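# Put the right bit in the fastener's head, tidy the others

## Task

Pick the driver bit that fits the head of the fastener sunk in the block's hole and seat it in that head. Leave every other bit in the holder, then release. It only counts if everything stays in place with the robot no longer holding it, and nothing the robot touches at the end may settle by more than about a fingernail's width once left alone. Nothing may be knocked or placed off the table.

## Robot and tools

Robot: two arms, left_arm and right_arm, each ending in a two-finger parallel gripper. Short random tugs on a held part or shoves on loose objects can happen.

Frame: all printed poses use one shared scene frame. Origin on the table top midway between the arms, +z up, +x out across the table, left_arm toward +y. The arm names are not image sides. Printed hand positions can be a little off, more so at long reach.

Gripper axes: fingers point along the gripper's +z, close and open along its x. end_effector_position is the point between the pads; fingertips extend 17.5 mm past it. Pure rotations pivot about that point, which is 25 mm from the last joint axis toward the gripper's -y. A flat block about 9 cm out along -y rotates with the gripper; watch its clearance.

The 18-number row (used by execute_actions and move): one flat list for both arms. Numbers 1-9 are left_arm: dx, dy, dz, rx, ry, rz, then left_gripper position, force_limit, speed. Numbers 10-18 are the same for right_arm. Always give all 18, each in [-1, 1]. dx..rz are an offset, in the gripper's own axes, from that gripper's pose in the most recent result showing it (before any such result in the scene, and for second or later calls in one reply, from where the robot is when the action begins). Scale: 1.0 = 0.6 m for dx, dy, dz, and 180 degrees for the rotation vector rx, ry, rz. All zeros is not a pause: it steers back to the reference pose. To hold an arm still, send the offset back to its wanted pose in the first call of a reply, zeros after. Finger numbers are absolute settings: position +1 = open 50 mm, about -0.65 = pads touching, -1 = close until blocked. force_limit per pad: -1 about 20 N, 0 about 102 N, +1 about 185 N (actual grip up to ~17 % more). speed: gap change -1 = 20 mm/s, 0 = 85, +1 = 150. To keep a gripper unchanged, repeat its previous three numbers (0 is itself a command). New force or speed only applies after position changes by at least 0.01; to soften a grip, open first.

Tools:
- execute_actions {actions, pictures}. actions holds zero or one item. Empty list: just read the state. {"rows": [...], "steps": n}: up to 15 rows, n from 1 to 15 control steps of 1/30 s (default 15); each row is one step, the last repeats; every row is measured from the same reference pose, not the previous row. {"steps": n} without rows: wait up to 300 steps counted from the last result, thinking time included. pictures: true/false for camera images (default on).
- move {target, speed}: target is one 18-number row as above; each gripper travels straight toward its offset pose, both finishing together in 0.5 to 10 s (cut off at 10 s). speed is top path speed in m/s, 0.002 to 0.5, default 0.25; turning up to twice that in rad/s. Finger numbers are sent at the start. Paths ignore obstacles and the other arm; grippers lag, drift, and can overshoot speed near full reach. Result adds a "move:" line: done, off_target, moving, held or fault, plus limits (paced = pose clipped; held = a check blocked steps, after which the arm may lurch fast), and each gripper's distance from its target.
- wait {seconds}: 0 to 10 s, nothing new sent.
- zoom_image {camera, region}: enlarge [x0, y0, x1, y1] pixels (max 504x504) of cam_head_left, cam_head_right, cam_high, cam_low, cam_left_wrist or cam_right_wrist; all images are 504x504.
- finished_scene {scene}: closes the current scene by its number and grades it; irreversible. Replying without any tool call ends everything.

Control limits: each step the commanded pose is clipped to 70 mm and 16 degrees from the measured pose; position wins over orientation if both can't be met. After an action the arm continues only to its last clipped pose, so check the result and send the remainder. A "Hand target" line shows where each gripper is being driven. Elbows stop just before straight.

Results: per-arm line with end_effector_position (m), end_effector_quat_wxyz, velocities. "pose unreachable" means the clearance check altered or blocked that arm's command; HELD flags steps where that happened. object_status: 0 moving, 1 blocked while opening, 2 blocked while closing (a real grip), 3 at commanded opening or pads met (likely empty). After gripping with -1, confirm 2. Opening in mm ≈ (250 - position_measured) x 0.202. Flange force is the estimated external force including held weight, noisy. Joint torques are offset and noisy. MOTOR HOT warns of overheating before a brake stop.

Avoid: torque over the load limits (waist, shoulder 302; elbow 142; forearm roll, wrist pitch, wrist roll 40 N m, held weight included) or 144 N external force, either of which freezes that arm 10 s. Arms are stiff, so aim only slightly past a contact and approach slowly. Don't let the arms collide or press on each other. Grips at force_limit -1 on a fixed off-center object fade and don't re-close. Don't drop, slam or push parts off the table; release only when the bit sits by itself and won't settle further.

Each tool is called after ">>>" as name(argument=value, ...), one argument or row to a line, values as JSON.

## Session

>>> execute_actions(
  actions=[],
)

Scene clock: 0.00 s of 5270.00 s.
left_arm: end_effector_position=(+0.5160, -0.1123, +0.2894) position_measured=3 object_status=3 end_effector_quat_wxyz=(-0.224, -0.105, +0.943, -0.223) end_effector_velocity=(+0.000, -0.001, -0.000) end_effector_angular_velocity=(-0.001, +0.000, +0.000) | right_arm: end_effector_position=(+0.8262, -1.1771, +0.3590) position_measured=3 object_status=3 end_effector_quat_wxyz=(+0.037, +0.867, +0.475, +0.148) end_effector_velocity=(-0.000, -0.000, +0.000) end_effector_angular_velocity=(+0.000, -0.001, -0.000)
Joint positions: left_arm=[-0.774  0.461  1.446 -0.667  1.323 -2.239] | right_arm=[-0.94   0.787  0.669  0.274  1.546 -0.269]
Joint velocities: left_arm=[-0.     0.001 -0.001 -0.001 -0.001 -0.   ] | right_arm=[-0.001  0.    -0.     0.001  0.    -0.   ]
Joint torques (N m, as the joint torque sensors report them, + toward a larger angle): no reading
Flange force (N, the push that the arm receives, along the gripper's own x y z axes): no reading
Hand target (left_arm): +0.516, -0.112, +0.289; -0.224, -0.105, +0.943, -0.223
Hand target (right_arm): +0.826, -1.177, +0.359; +0.037, +0.867, +0.475, +0.148

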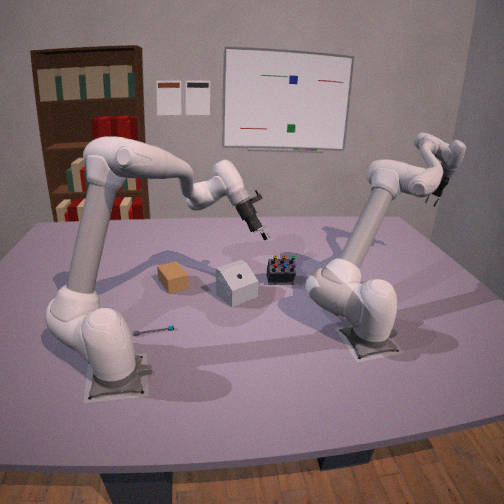

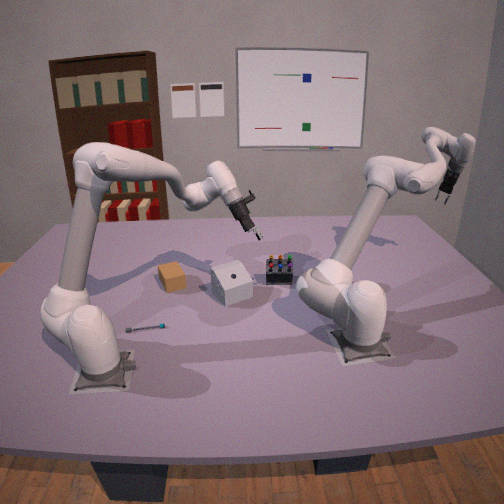

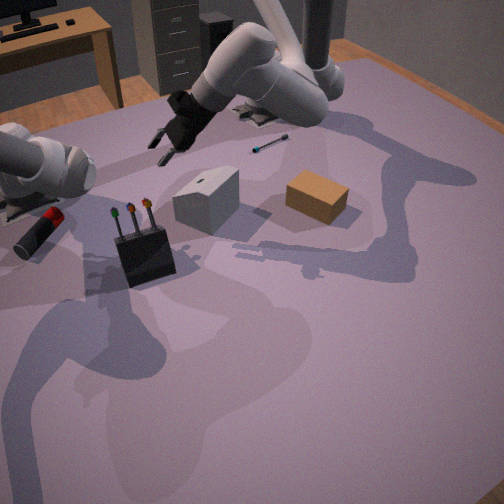

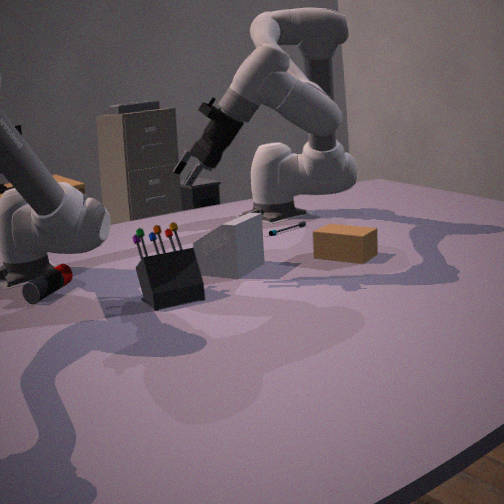

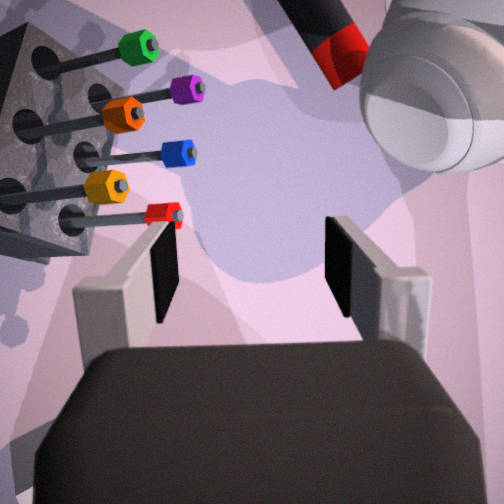

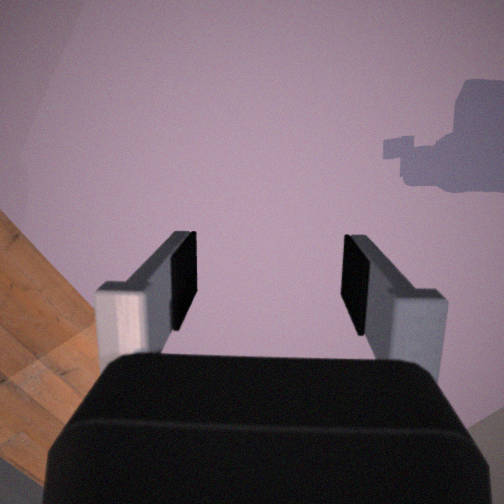

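>>> move(
  target=[0.238,0.153,-0.161,0,-0.221,-0.414,0.4,-0.3,0,0,0,0,0,0,0,1,0,0],
  speed=0.4,
)

Scene clock: 7.30 s of 5270.00 s.
left_arm: end_effector_position=(+0.3995, +0.0000, +0.3986) position_measured=92 object_status=3 end_effector_quat_wxyz=(+0.001, -0.708, +0.706, +0.001) end_effector_velocity=(+0.001, +0.000, +0.001) end_effector_angular_velocity=(-0.001, -0.001, +0.001) | right_arm: end_effector_position=(+0.8262, -1.1771, +0.3590) position_measured=3 object_status=3 end_effector_quat_wxyz=(+0.037, +0.867, +0.475, +0.148) end_effector_velocity=(+0.001, +0.001, +0.000) end_effector_angular_velocity=(+0.001, -0.001, +0.001)
Joint positions: left_arm=[-1.068  0.161  1.521  0.001  1.463 -4.083] | right_arm=[-0.94   0.787  0.669  0.274  1.546 -0.269]
Joint velocities: left_arm=[ 0.001 -0.001 -0.001  0.     0.    -0.   ] | right_arm=[ 0.    -0.    -0.     0.001  0.    -0.   ]
Joint torques (N m, as the joint torque sensors report them, + toward a larger angle): left_arm=[  0.77 -60.56 -45.06   4.29  -0.34   0.07] | right_arm=[  -0.96 -120.3   -44.17    5.22   -0.69   -0.55]
Flange force (N, the push that the arm receives, along the gripper's own x y z axes): left_arm=[-1.4 2.7 1.8] | right_arm=[1.0 3.2 0.7]
Hand target (left_arm): +0.399, -0.000, +0.399; -0.001, +0.708, -0.706, -0.001
Hand target (right_arm): +0.826, -1.177, +0.359; +0.037, +0.867, +0.475, +0.148
Off the commanded pose (left_arm): 0.001 m, 0 deg.
Off the commanded pose (right_arm): 0.000 m, 0 deg.
After step 90, 2.03 s passed at rest.
move: done

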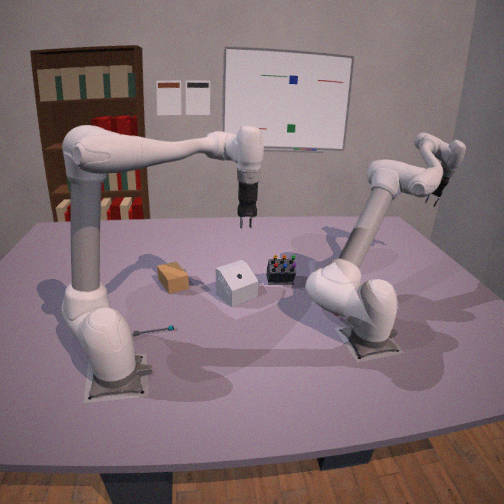

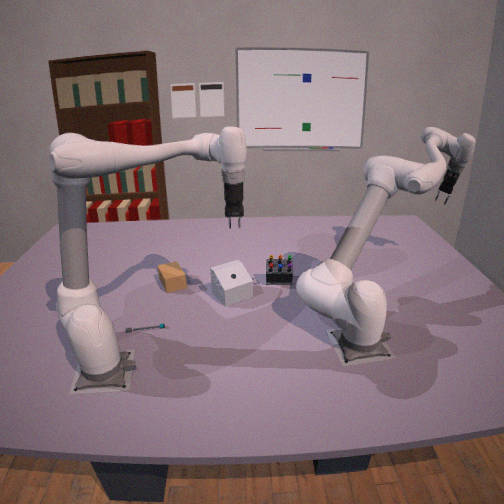

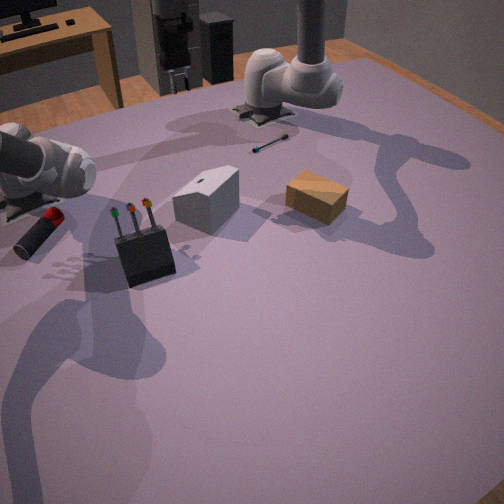

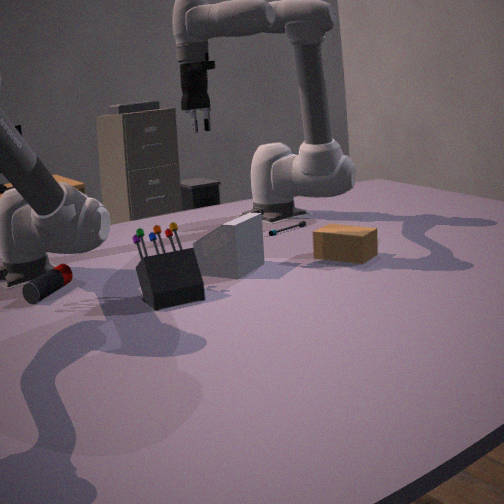

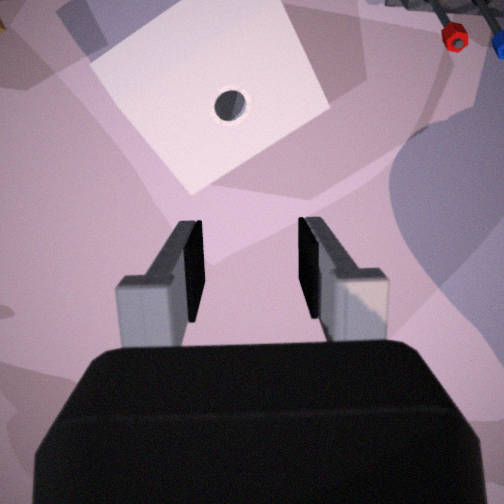

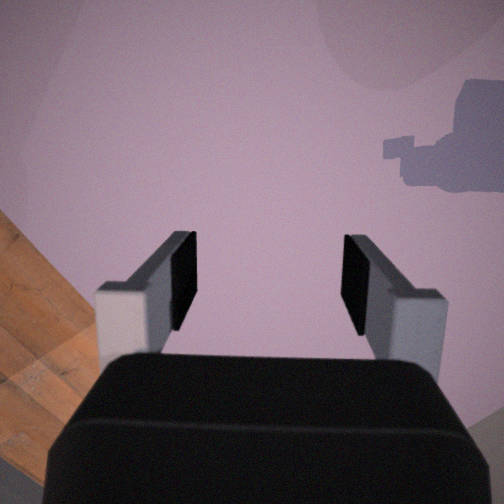

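>>> move(
  target=[0.1,0.097,0.276,0.163,-0.0436,-0.163,0.4,-0.3,0,0,0,0,0,0,0,1,0,0],
  speed=0.3,
)

>>> zoom_image(
  camera="cam_left_wrist",
  region=[175,55,295,175],
)

Scene clock: 15.23 s of 5270.00 s.
left_arm: end_effector_position=(+0.3419, -0.0592, +0.2329) position_measured=92 object_status=3 end_effector_quat_wxyz=(-0.226, +0.837, -0.481, +0.129) end_effector_velocity=(+0.001, -0.001, +0.001) end_effector_angular_velocity=(-0.002, -0.001, +0.002) | right_arm: end_effector_position=(+0.8262, -1.1771, +0.3590) position_measured=3 object_status=3 end_effector_quat_wxyz=(+0.037, +0.867, +0.475, +0.148) end_effector_velocity=(-0.001, -0.000, -0.000) end_effector_angular_velocity=(+0.001, +0.000, -0.000)
Joint positions: left_arm=[-1.41   0.324  1.725  0.535  1.275 -5.156] | right_arm=[-0.94   0.787  0.669  0.274  1.546 -0.269]
Joint velocities: left_arm=[ 0.001  0.    -0.002  0.     0.001 -0.001] | right_arm=[-0.001 -0.     0.     0.     0.001 -0.   ]
Joint torques (N m, as the joint torque sensors report them, + toward a larger angle): left_arm=[  1.4  -72.49 -39.59   4.54   0.52   0.06] | right_arm=[  -0.72 -122.28  -44.57    5.31   -0.56   -0.83]
Flange force (N, the push that the arm receives, along the gripper's own x y z axes): left_arm=[-1.5 1.4 -1.2] | right_arm=[-0.8 6.2 1.5]
Hand target (left_arm): +0.342, -0.059, +0.233; -0.226, +0.837, -0.481, +0.129
Hand target (right_arm): +0.826, -1.177, +0.359; +0.037, +0.867, +0.475, +0.148
Off the commanded pose (left_arm): 0.001 m, 0 deg.
Off the commanded pose (right_arm): 0.000 m, 0 deg.
After step 90, 3.33 s passed at rest.
move: done

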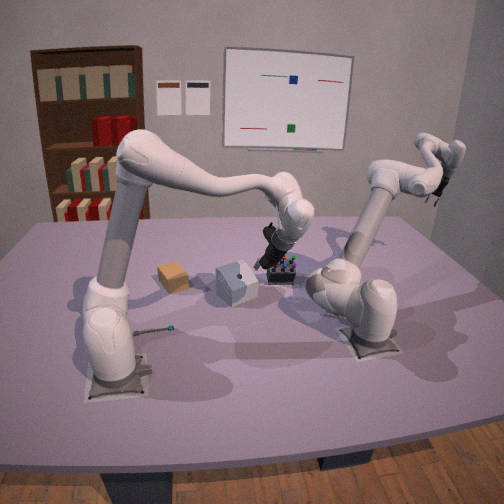

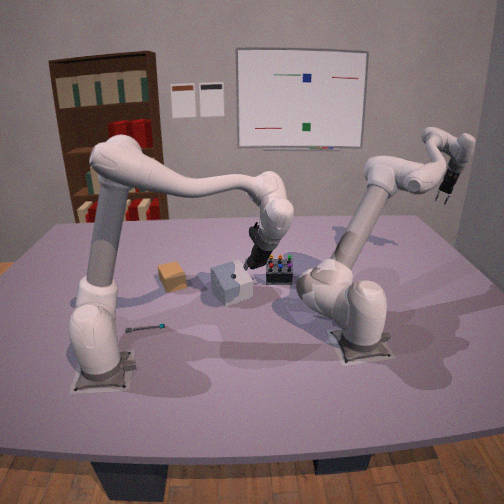

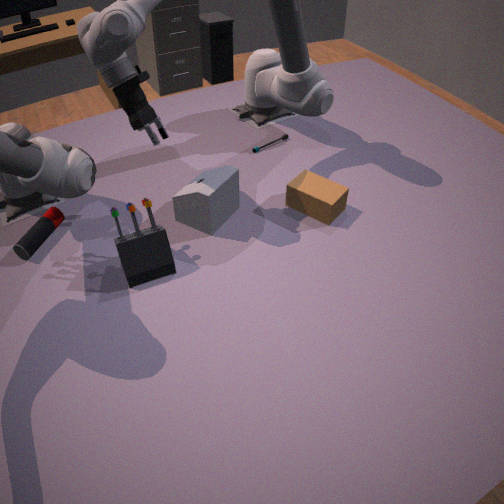

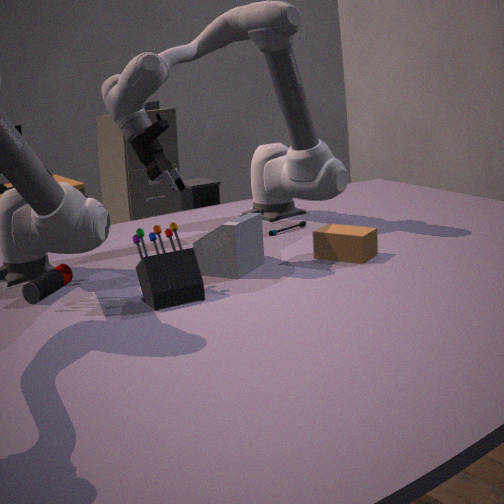

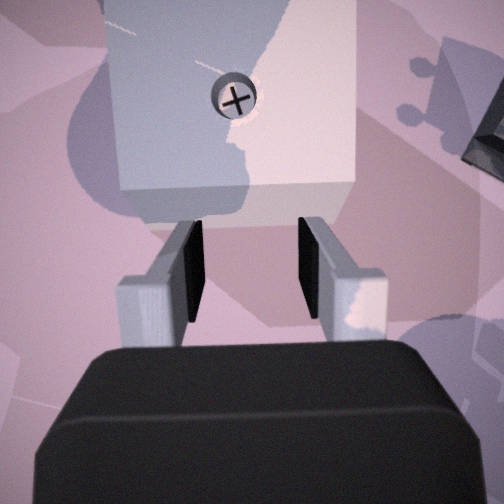

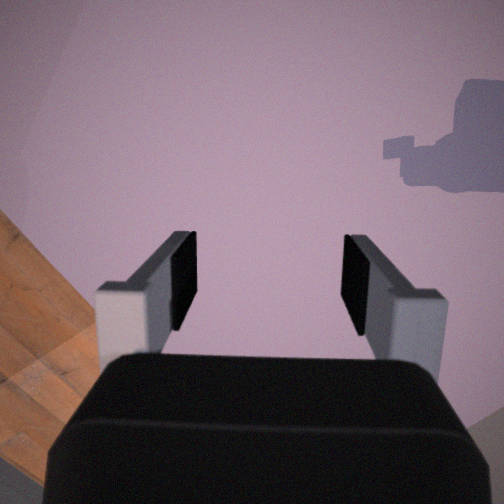

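Region (175, 55, 295, 175) of cam_left_wrist's 504x504 image, scaled by 4.200, with more detail than that image has.

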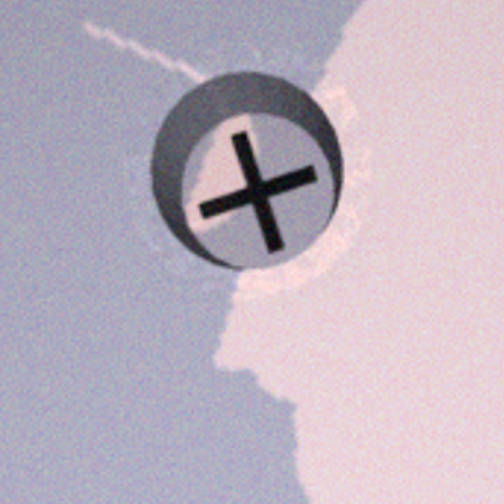

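>>> move(
  target=[0.282,-0.03,0.0,0.048,0.113,0.165,0.4,-0.3,0,0,0,0,0,0,0,1,0,0],
  speed=0.3,
)

Scene clock: 22.63 s of 5270.00 s.
left_arm: end_effector_position=(+0.4404, -0.1978, +0.2416) position_measured=92 object_status=3 end_effector_quat_wxyz=(+0.225, -0.632, +0.699, -0.246) end_effector_velocity=(-0.001, +0.000, -0.001) end_effector_angular_velocity=(+0.002, +0.001, -0.001) | right_arm: end_effector_position=(+0.8262, -1.1771, +0.3590) position_measured=3 object_status=3 end_effector_quat_wxyz=(+0.037, +0.867, +0.475, +0.148) end_effector_velocity=(-0.001, -0.001, -0.001) end_effector_angular_velocity=(-0.000, +0.001, -0.001)
Joint positions: left_arm=[-1.371  0.4    1.657  0.791  0.936 -4.72 ] | right_arm=[-0.94   0.787  0.669  0.274  1.546 -0.269]
Joint velocities: left_arm=[-0.001 -0.     0.001 -0.001  0.001  0.001] | right_arm=[-0.001  0.001 -0.    -0.001  0.     0.   ]
Joint torques (N m, as the joint torque sensors report them, + toward a larger angle): left_arm=[  1.48 -81.11 -42.24   3.96  -0.29  -0.06] | right_arm=[  -0.55 -122.07  -44.      5.02   -0.53   -0.67]
Flange force (N, the push that the arm receives, along the gripper's own x y z axes): left_arm=[-2.5 3.5 -2.0] | right_arm=[-0.4 8.2 0.8]
Hand target (left_arm): +0.440, -0.198, +0.242; +0.225, -0.632, +0.699, -0.246
Hand target (right_arm): +0.826, -1.177, +0.359; +0.037, +0.867, +0.475, +0.148
Off the commanded pose (left_arm): 0.000 m, 0 deg.
Off the commanded pose (right_arm): 0.000 m, 0 deg.
After step 90, 3.00 s passed at rest.
move: done

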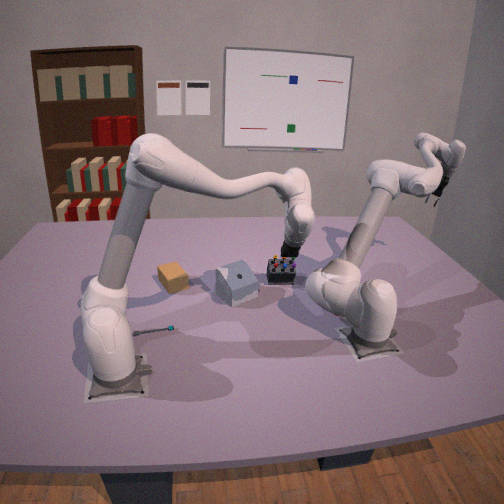

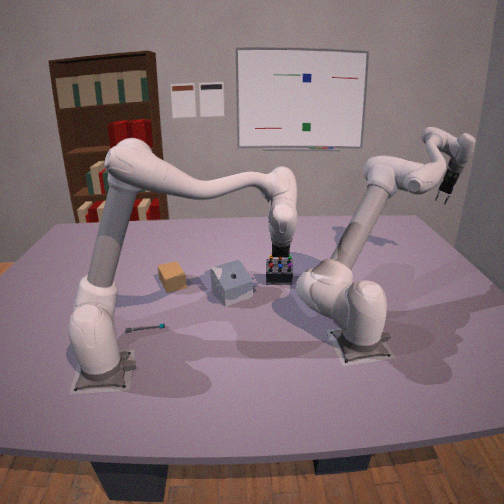

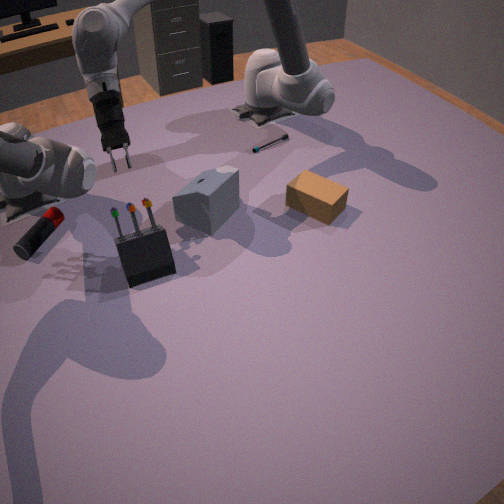

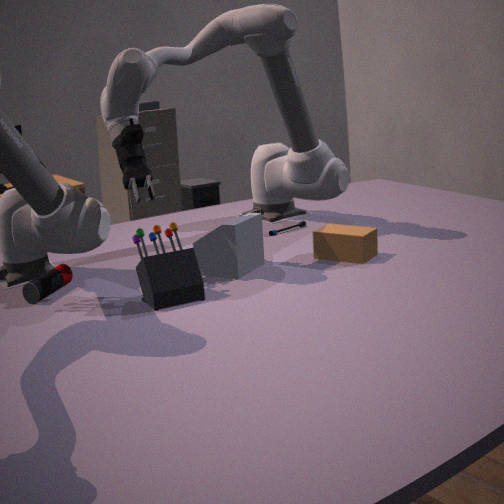

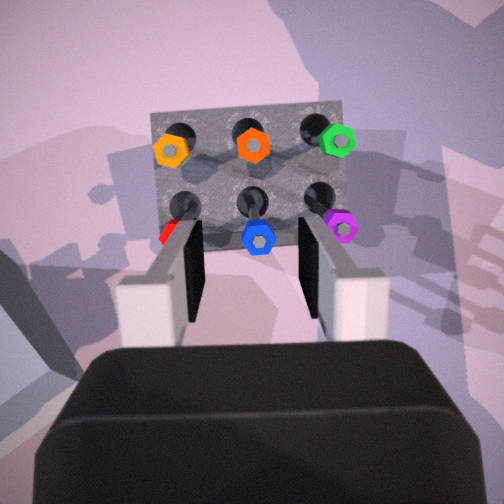

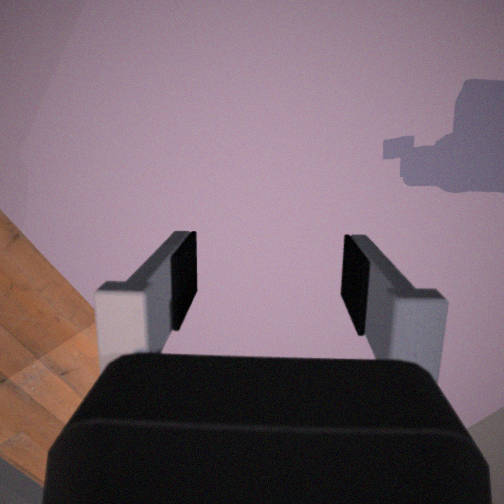

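>>> zoom_image(
  camera="cam_left_wrist",
  region=[160,170,350,230],
)

>>> zoom_image(
  camera="cam_left_wrist",
  region=[225,175,280,230],
)

Region (160, 170, 350, 230) of cam_left_wrist's 504x504 image, scaled by 2.653, with more detail than that image has; it fills the top 159 rows of this view, and the rest is white.

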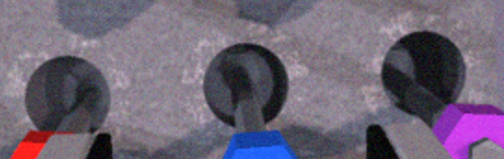

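Region (225, 175, 280, 230) of cam_left_wrist's 504x504 image, scaled by 9.164, with more detail than that image has.

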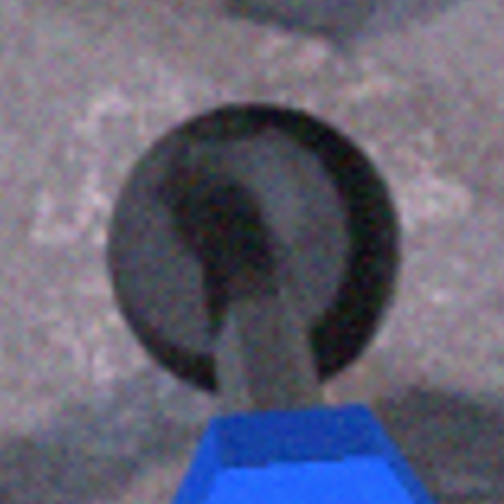

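>>> move(
  target=[-0.058,0.005,0.0,0,0,0,0.4,-0.3,0,0,0,0,0,0,0,1,0,0],
)

>>> zoom_image(
  camera="cam_left_wrist",
  region=[210,172,265,227],
)

>>> move(
  target=[-0.005,-0.076,0.0,0,0,0,0.4,-0.3,0,0,0,0,0,0,0,1,0,0],
)

>>> zoom_image(
  camera="cam_left_wrist",
  region=[210,172,265,227],
)

>>> move(
  target=[0.0765,-0.004,0.0,0,0,0,0.4,-0.3,0,0,0,0,0,0,0,1,0,0],
)

>>> zoom_image(
  camera="cam_left_wrist",
  region=[210,172,265,227],
)

Scene clock: 33.00 s of 5270.00 s.
left_arm: end_effector_position=(+0.4416, -0.1630, +0.2398) position_measured=92 object_status=3 end_effector_quat_wxyz=(+0.225, -0.632, +0.699, -0.246) end_effector_velocity=(+0.000, -0.001, -0.000) end_effector_angular_velocity=(-0.000, +0.000, +0.000) | right_arm: end_effector_position=(+0.8262, -1.1771, +0.3590) position_measured=3 object_status=3 end_effector_quat_wxyz=(+0.037, +0.867, +0.475, +0.148) end_effector_velocity=(-0.001, -0.002, -0.000) end_effector_angular_velocity=(+0.000, -0.000, -0.002)
Joint positions: left_arm=[-1.353  0.356  1.726  0.805  0.908 -4.728] | right_arm=[-0.94   0.787  0.669  0.274  1.546 -0.269]
Joint velocities: left_arm=[-0.     0.002 -0.002 -0.    -0.    -0.001] | right_arm=[-0.002  0.     0.     0.001 -0.    -0.   ]
Joint torques (N m, as the joint torque sensors report them, + toward a larger angle): left_arm=[  0.41 -76.45 -42.32   4.24  -0.06   0.1 ] | right_arm=[  -1.3  -121.62  -44.94    5.38   -0.58   -0.44]
Flange force (N, the push that the arm receives, along the gripper's own x y z axes): left_arm=[-3.6 2.7 -0.7] | right_arm=[-0.6 2.7 2.2]
Hand target (left_arm): +0.442, -0.163, +0.240; +0.225, -0.632, +0.699, -0.246
Hand target (right_arm): +0.826, -1.177, +0.359; +0.037, +0.867, +0.475, +0.148
Off the commanded pose (left_arm): 0.000 m, 0 deg.
Off the commanded pose (right_arm): 0.000 m, 0 deg.
After step 90, 6.67 s passed at rest.
move: done

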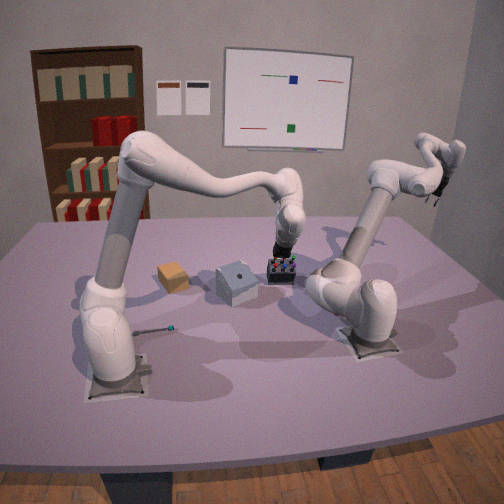

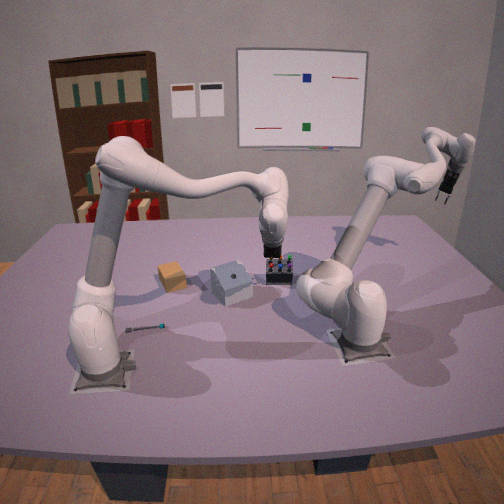

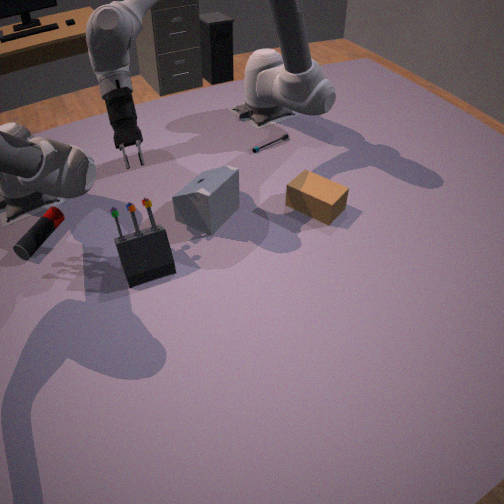

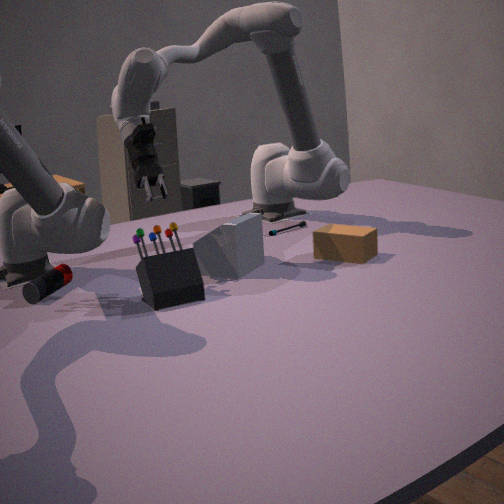

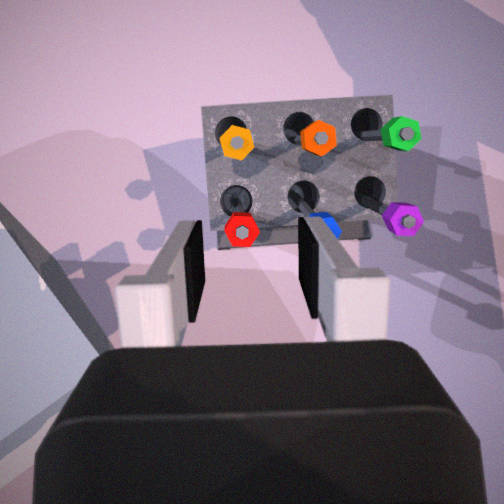

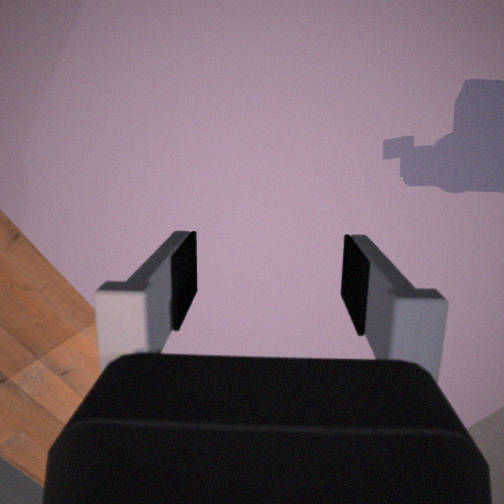

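Region (210, 172, 265, 227) of cam_left_wrist's 504x504 image, scaled by 9.164, with more detail than that image has.

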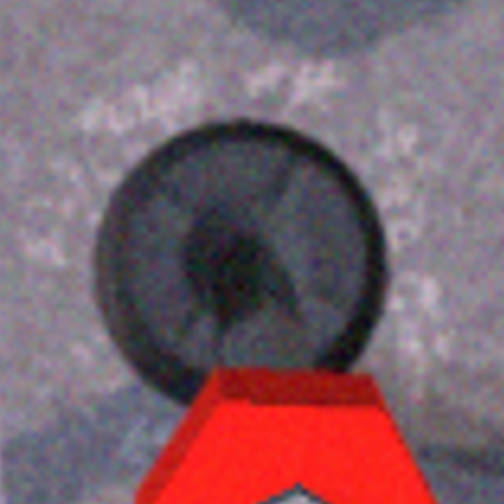

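Scene clock: 33.70 s of 5270.00 s.
left_arm: end_effector_position=(+0.4771, -0.1637, +0.2685) position_measured=92 object_status=3 end_effector_quat_wxyz=(+0.225, -0.632, +0.699, -0.246) end_effector_velocity=(-0.001, +0.000, -0.000) end_effector_angular_velocity=(-0.001, +0.001, -0.000) | right_arm: end_effector_position=(+0.8262, -1.1771, +0.3590) position_measured=3 object_status=3 end_effector_quat_wxyz=(+0.037, +0.867, +0.475, +0.148) end_effector_velocity=(-0.000, -0.000, -0.000) end_effector_angular_velocity=(+0.001, -0.000, +0.000)
Joint positions: left_arm=[-1.307  0.356  1.667  0.772  0.92  -4.64 ] | right_arm=[-0.94   0.787  0.669  0.274  1.546 -0.269]
Joint velocities: left_arm=[-0.    -0.001  0.001 -0.001 -0.001  0.   ] | right_arm=[-0.001  0.    -0.     0.001  0.    -0.001]
Joint torques (N m, as the joint torque sensors report them, + toward a larger angle): left_arm=[  1.01 -76.24 -43.9    4.07  -0.51  -0.07] | right_arm=[  -0.49 -121.85  -44.38    5.51   -0.65   -0.43]
Flange force (N, the push that the arm receives, along the gripper's own x y z axes): left_arm=[-6.5 4.5 -3.8] | right_arm=[-0.8 5.9 1.1]
Hand target (left_arm): +0.477, -0.164, +0.269; +0.225, -0.632, +0.699, -0.246
Hand target (right_arm): +0.826, -1.177, +0.359; +0.037, +0.867, +0.475, +0.148
Off the commanded pose (left_arm): 0.000 m, 0 deg.
Off the commanded pose (right_arm): 0.000 m, 0 deg.
move: done

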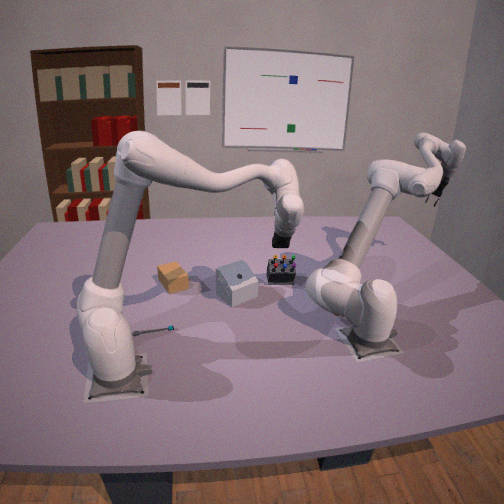

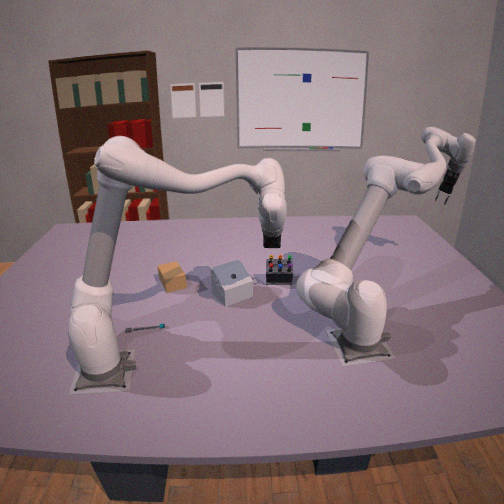

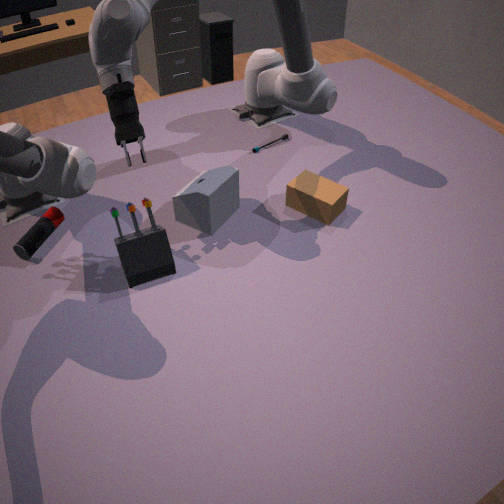

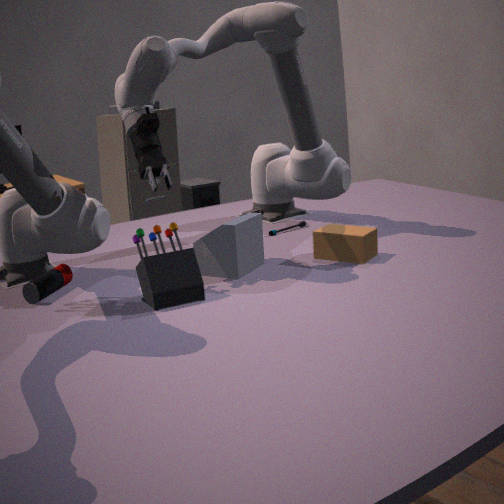

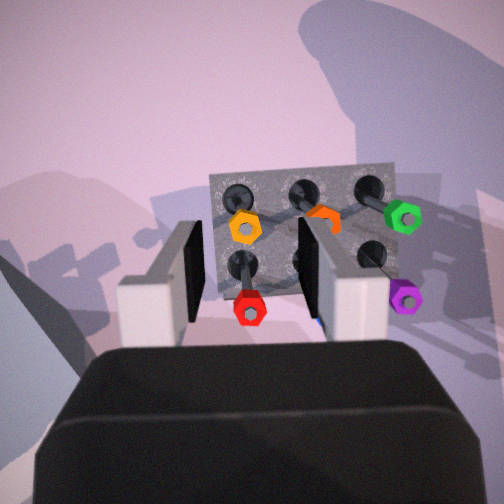

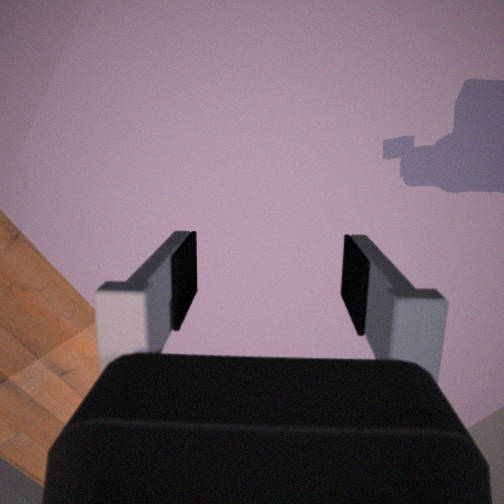

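Region (210, 172, 265, 227) of cam_left_wrist's 504x504 image, scaled by 9.164, with more detail than that image has.

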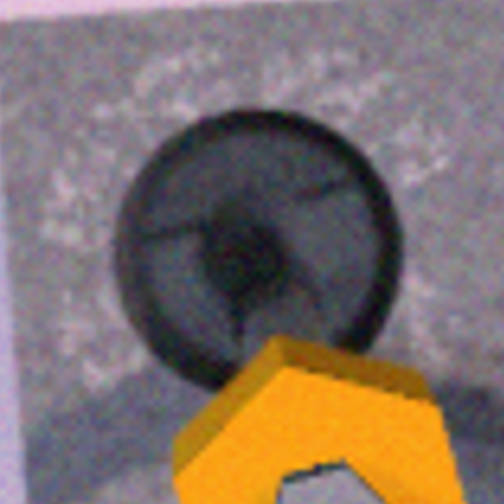

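Scene clock: 34.40 s of 5270.00 s.
left_arm: end_effector_position=(+0.4742, -0.2096, +0.2699) position_measured=92 object_status=3 end_effector_quat_wxyz=(+0.225, -0.632, +0.700, -0.246) end_effector_velocity=(+0.000, +0.000, +0.000) end_effector_angular_velocity=(-0.000, -0.000, +0.000) | right_arm: end_effector_position=(+0.8262, -1.1771, +0.3590) position_measured=3 object_status=3 end_effector_quat_wxyz=(+0.037, +0.867, +0.475, +0.148) end_effector_velocity=(-0.001, -0.001, -0.000) end_effector_angular_velocity=(-0.000, +0.001, -0.000)
Joint positions: left_arm=[-1.333  0.414  1.579  0.758  0.958 -4.636] | right_arm=[-0.94   0.787  0.669  0.274  1.546 -0.269]
Joint velocities: left_arm=[ 0.    -0.     0.001  0.001 -0.    -0.001] | right_arm=[-0.001 -0.     0.    -0.001  0.    -0.   ]
Joint torques (N m, as the joint torque sensors report them, + toward a larger angle): left_arm=[  1.75 -83.45 -43.71   4.38  -0.52  -0.18] | right_arm=[  -2.23 -121.07  -44.38    5.12   -0.39   -0.69]
Flange force (N, the push that the arm receives, along the gripper's own x y z axes): left_arm=[-3.4 4.1 -3.0] | right_arm=[1.0 4.0 1.8]
Hand target (left_arm): +0.474, -0.210, +0.270; +0.225, -0.632, +0.700, -0.246
Hand target (right_arm): +0.826, -1.177, +0.359; +0.037, +0.867, +0.475, +0.148
Off the commanded pose (left_arm): 0.000 m, 0 deg.
Off the commanded pose (right_arm): 0.000 m, 0 deg.
move: done

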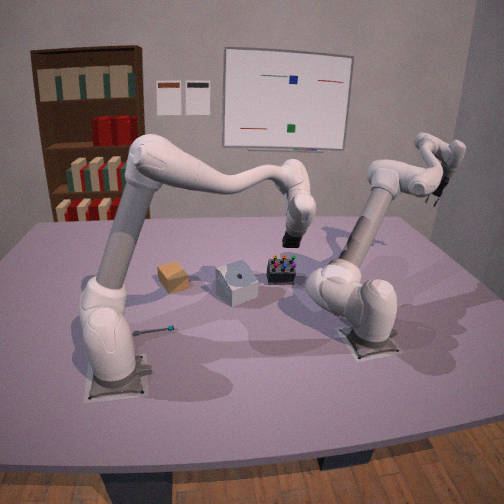

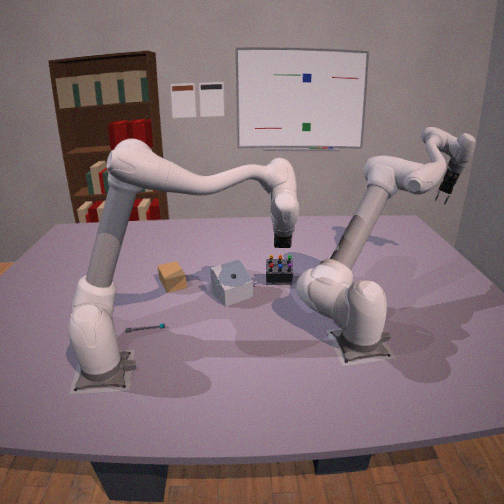

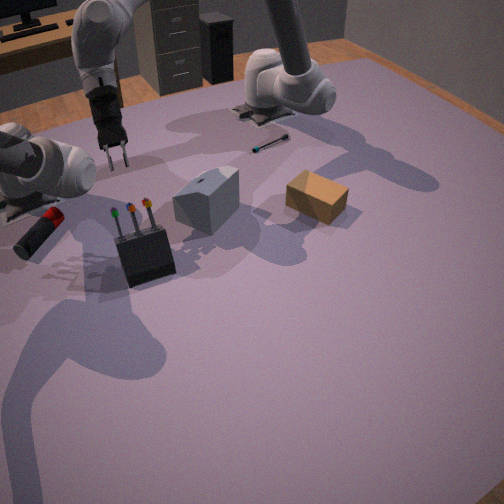

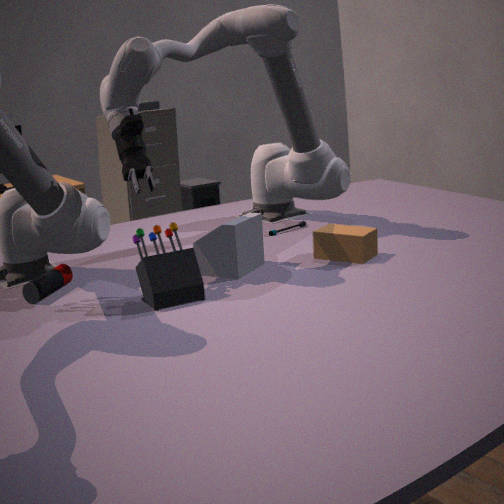

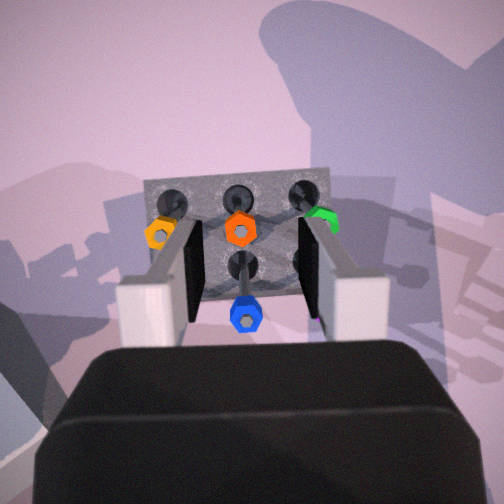

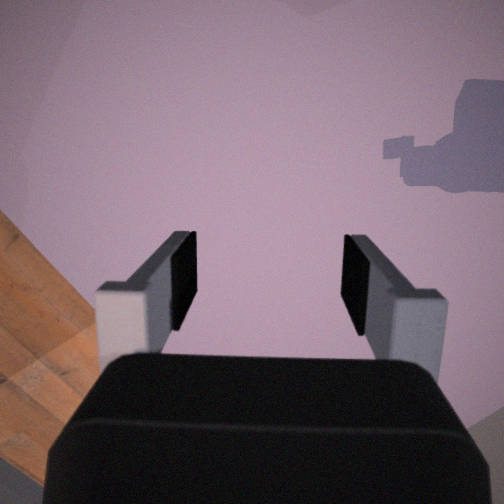

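Region (210, 172, 265, 227) of cam_left_wrist's 504x504 image, scaled by 9.164, with more detail than that image has.

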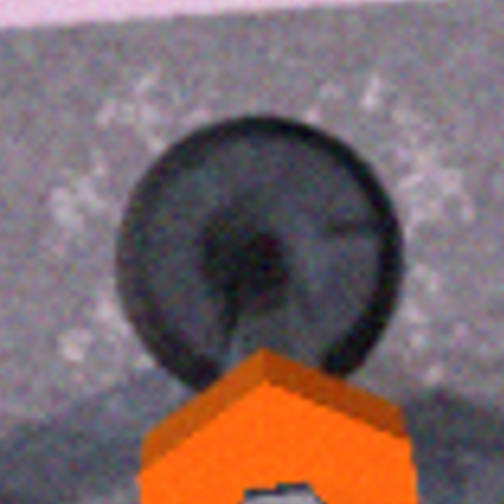

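>>> zoom_image(
  camera="cam_left_wrist",
  region=[150,170,330,290],
)

>>> move(
  target=[0.0765,0.004,0.09,0,0,0,0.0,-0.3,0,0,0,0,0,0,0,1,0,0],
)

>>> zoom_image(
  camera="cam_left_wrist",
  region=[205,175,270,240],
)

Region (150, 170, 330, 290) of cam_left_wrist's 504x504 image, scaled by 2.800, with more detail than that image has.

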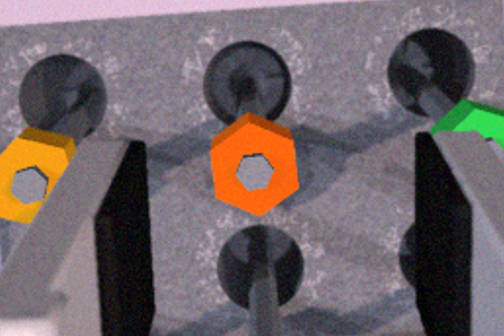

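Scene clock: 38.73 s of 5270.00 s.
left_arm: end_effector_position=(+0.5015, -0.2585, +0.2264) position_measured=152 object_status=3 end_effector_quat_wxyz=(+0.225, -0.632, +0.699, -0.246) end_effector_velocity=(+0.000, -0.001, +0.002) end_effector_angular_velocity=(-0.000, -0.001, -0.001) | right_arm: end_effector_position=(+0.8262, -1.1771, +0.3590) position_measured=3 object_status=3 end_effector_quat_wxyz=(+0.037, +0.867, +0.475, +0.148) end_effector_velocity=(+0.000, +0.001, -0.001) end_effector_angular_velocity=(+0.002, -0.001, +0.001)
Joint positions: left_arm=[-1.323  0.526  1.492  0.77   0.934 -4.649] | right_arm=[-0.94   0.787  0.669  0.274  1.546 -0.269]
Joint velocities: left_arm=[-0.    -0.001 -0.002  0.     0.001  0.002] | right_arm=[ 0.    -0.     0.001  0.002 -0.    -0.   ]
Joint torques (N m, as the joint torque sensors report them, + toward a larger angle): left_arm=[ -0.61 -94.58 -42.77   4.15  -0.47  -0.21] | right_arm=[  -0.16 -121.89  -44.8     5.21   -0.21   -0.52]
Flange force (N, the push that the arm receives, along the gripper's own x y z axes): left_arm=[-2.3 1.0 -0.3] | right_arm=[0.1 2.8 2.5]
Hand target (left_arm): +0.501, -0.258, +0.226; +0.225, -0.632, +0.699, -0.246
Hand target (right_arm): +0.826, -1.177, +0.359; +0.037, +0.867, +0.475, +0.148
Off the commanded pose (left_arm): 0.000 m, 0 deg.
Off the commanded pose (right_arm): 0.000 m, 0 deg.
After step 90, 0.60 s passed at rest.
move: done

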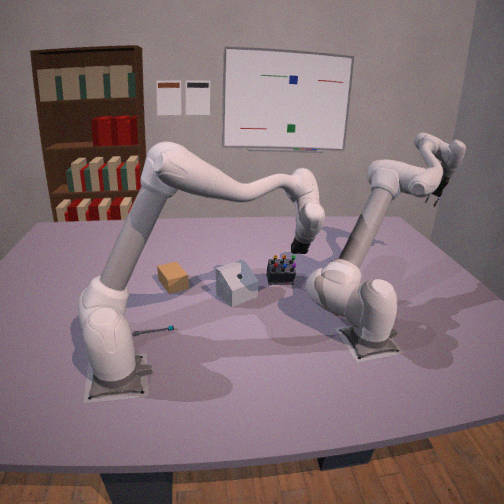

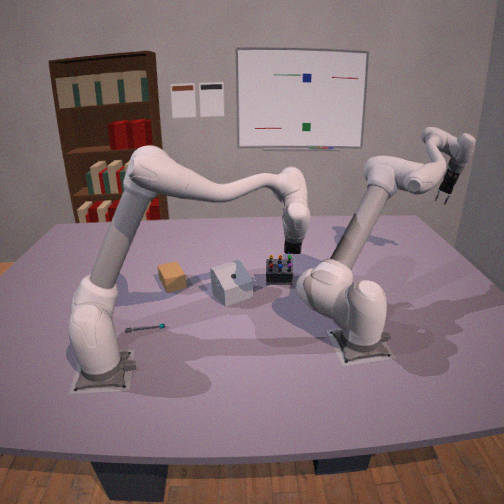

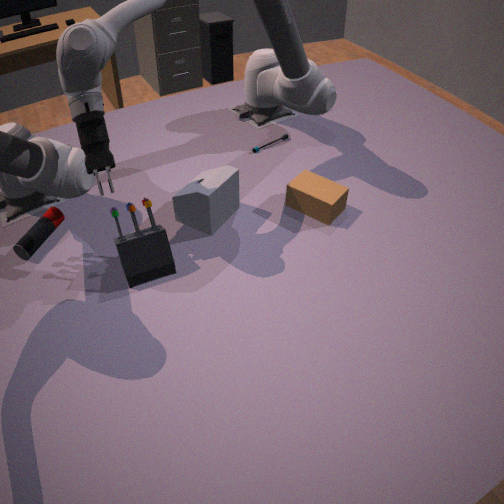

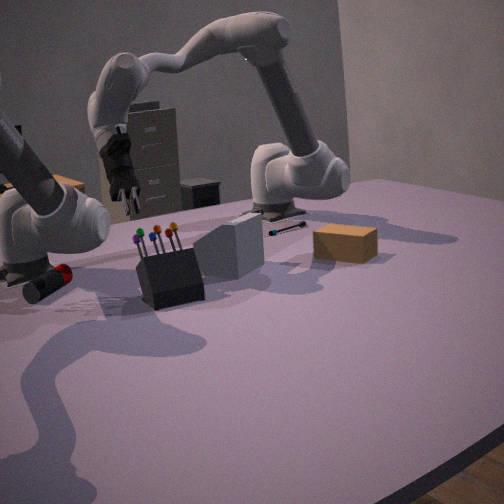

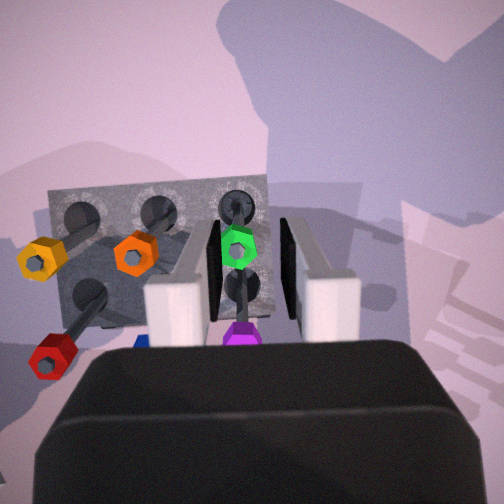

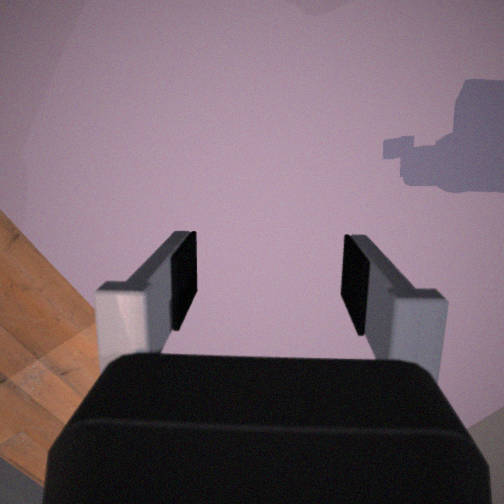

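Region (205, 175, 270, 240) of cam_left_wrist's 504x504 image, scaled by 7.754, with more detail than that image has.

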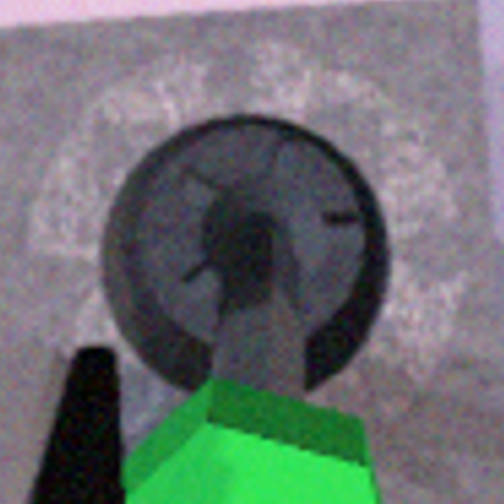

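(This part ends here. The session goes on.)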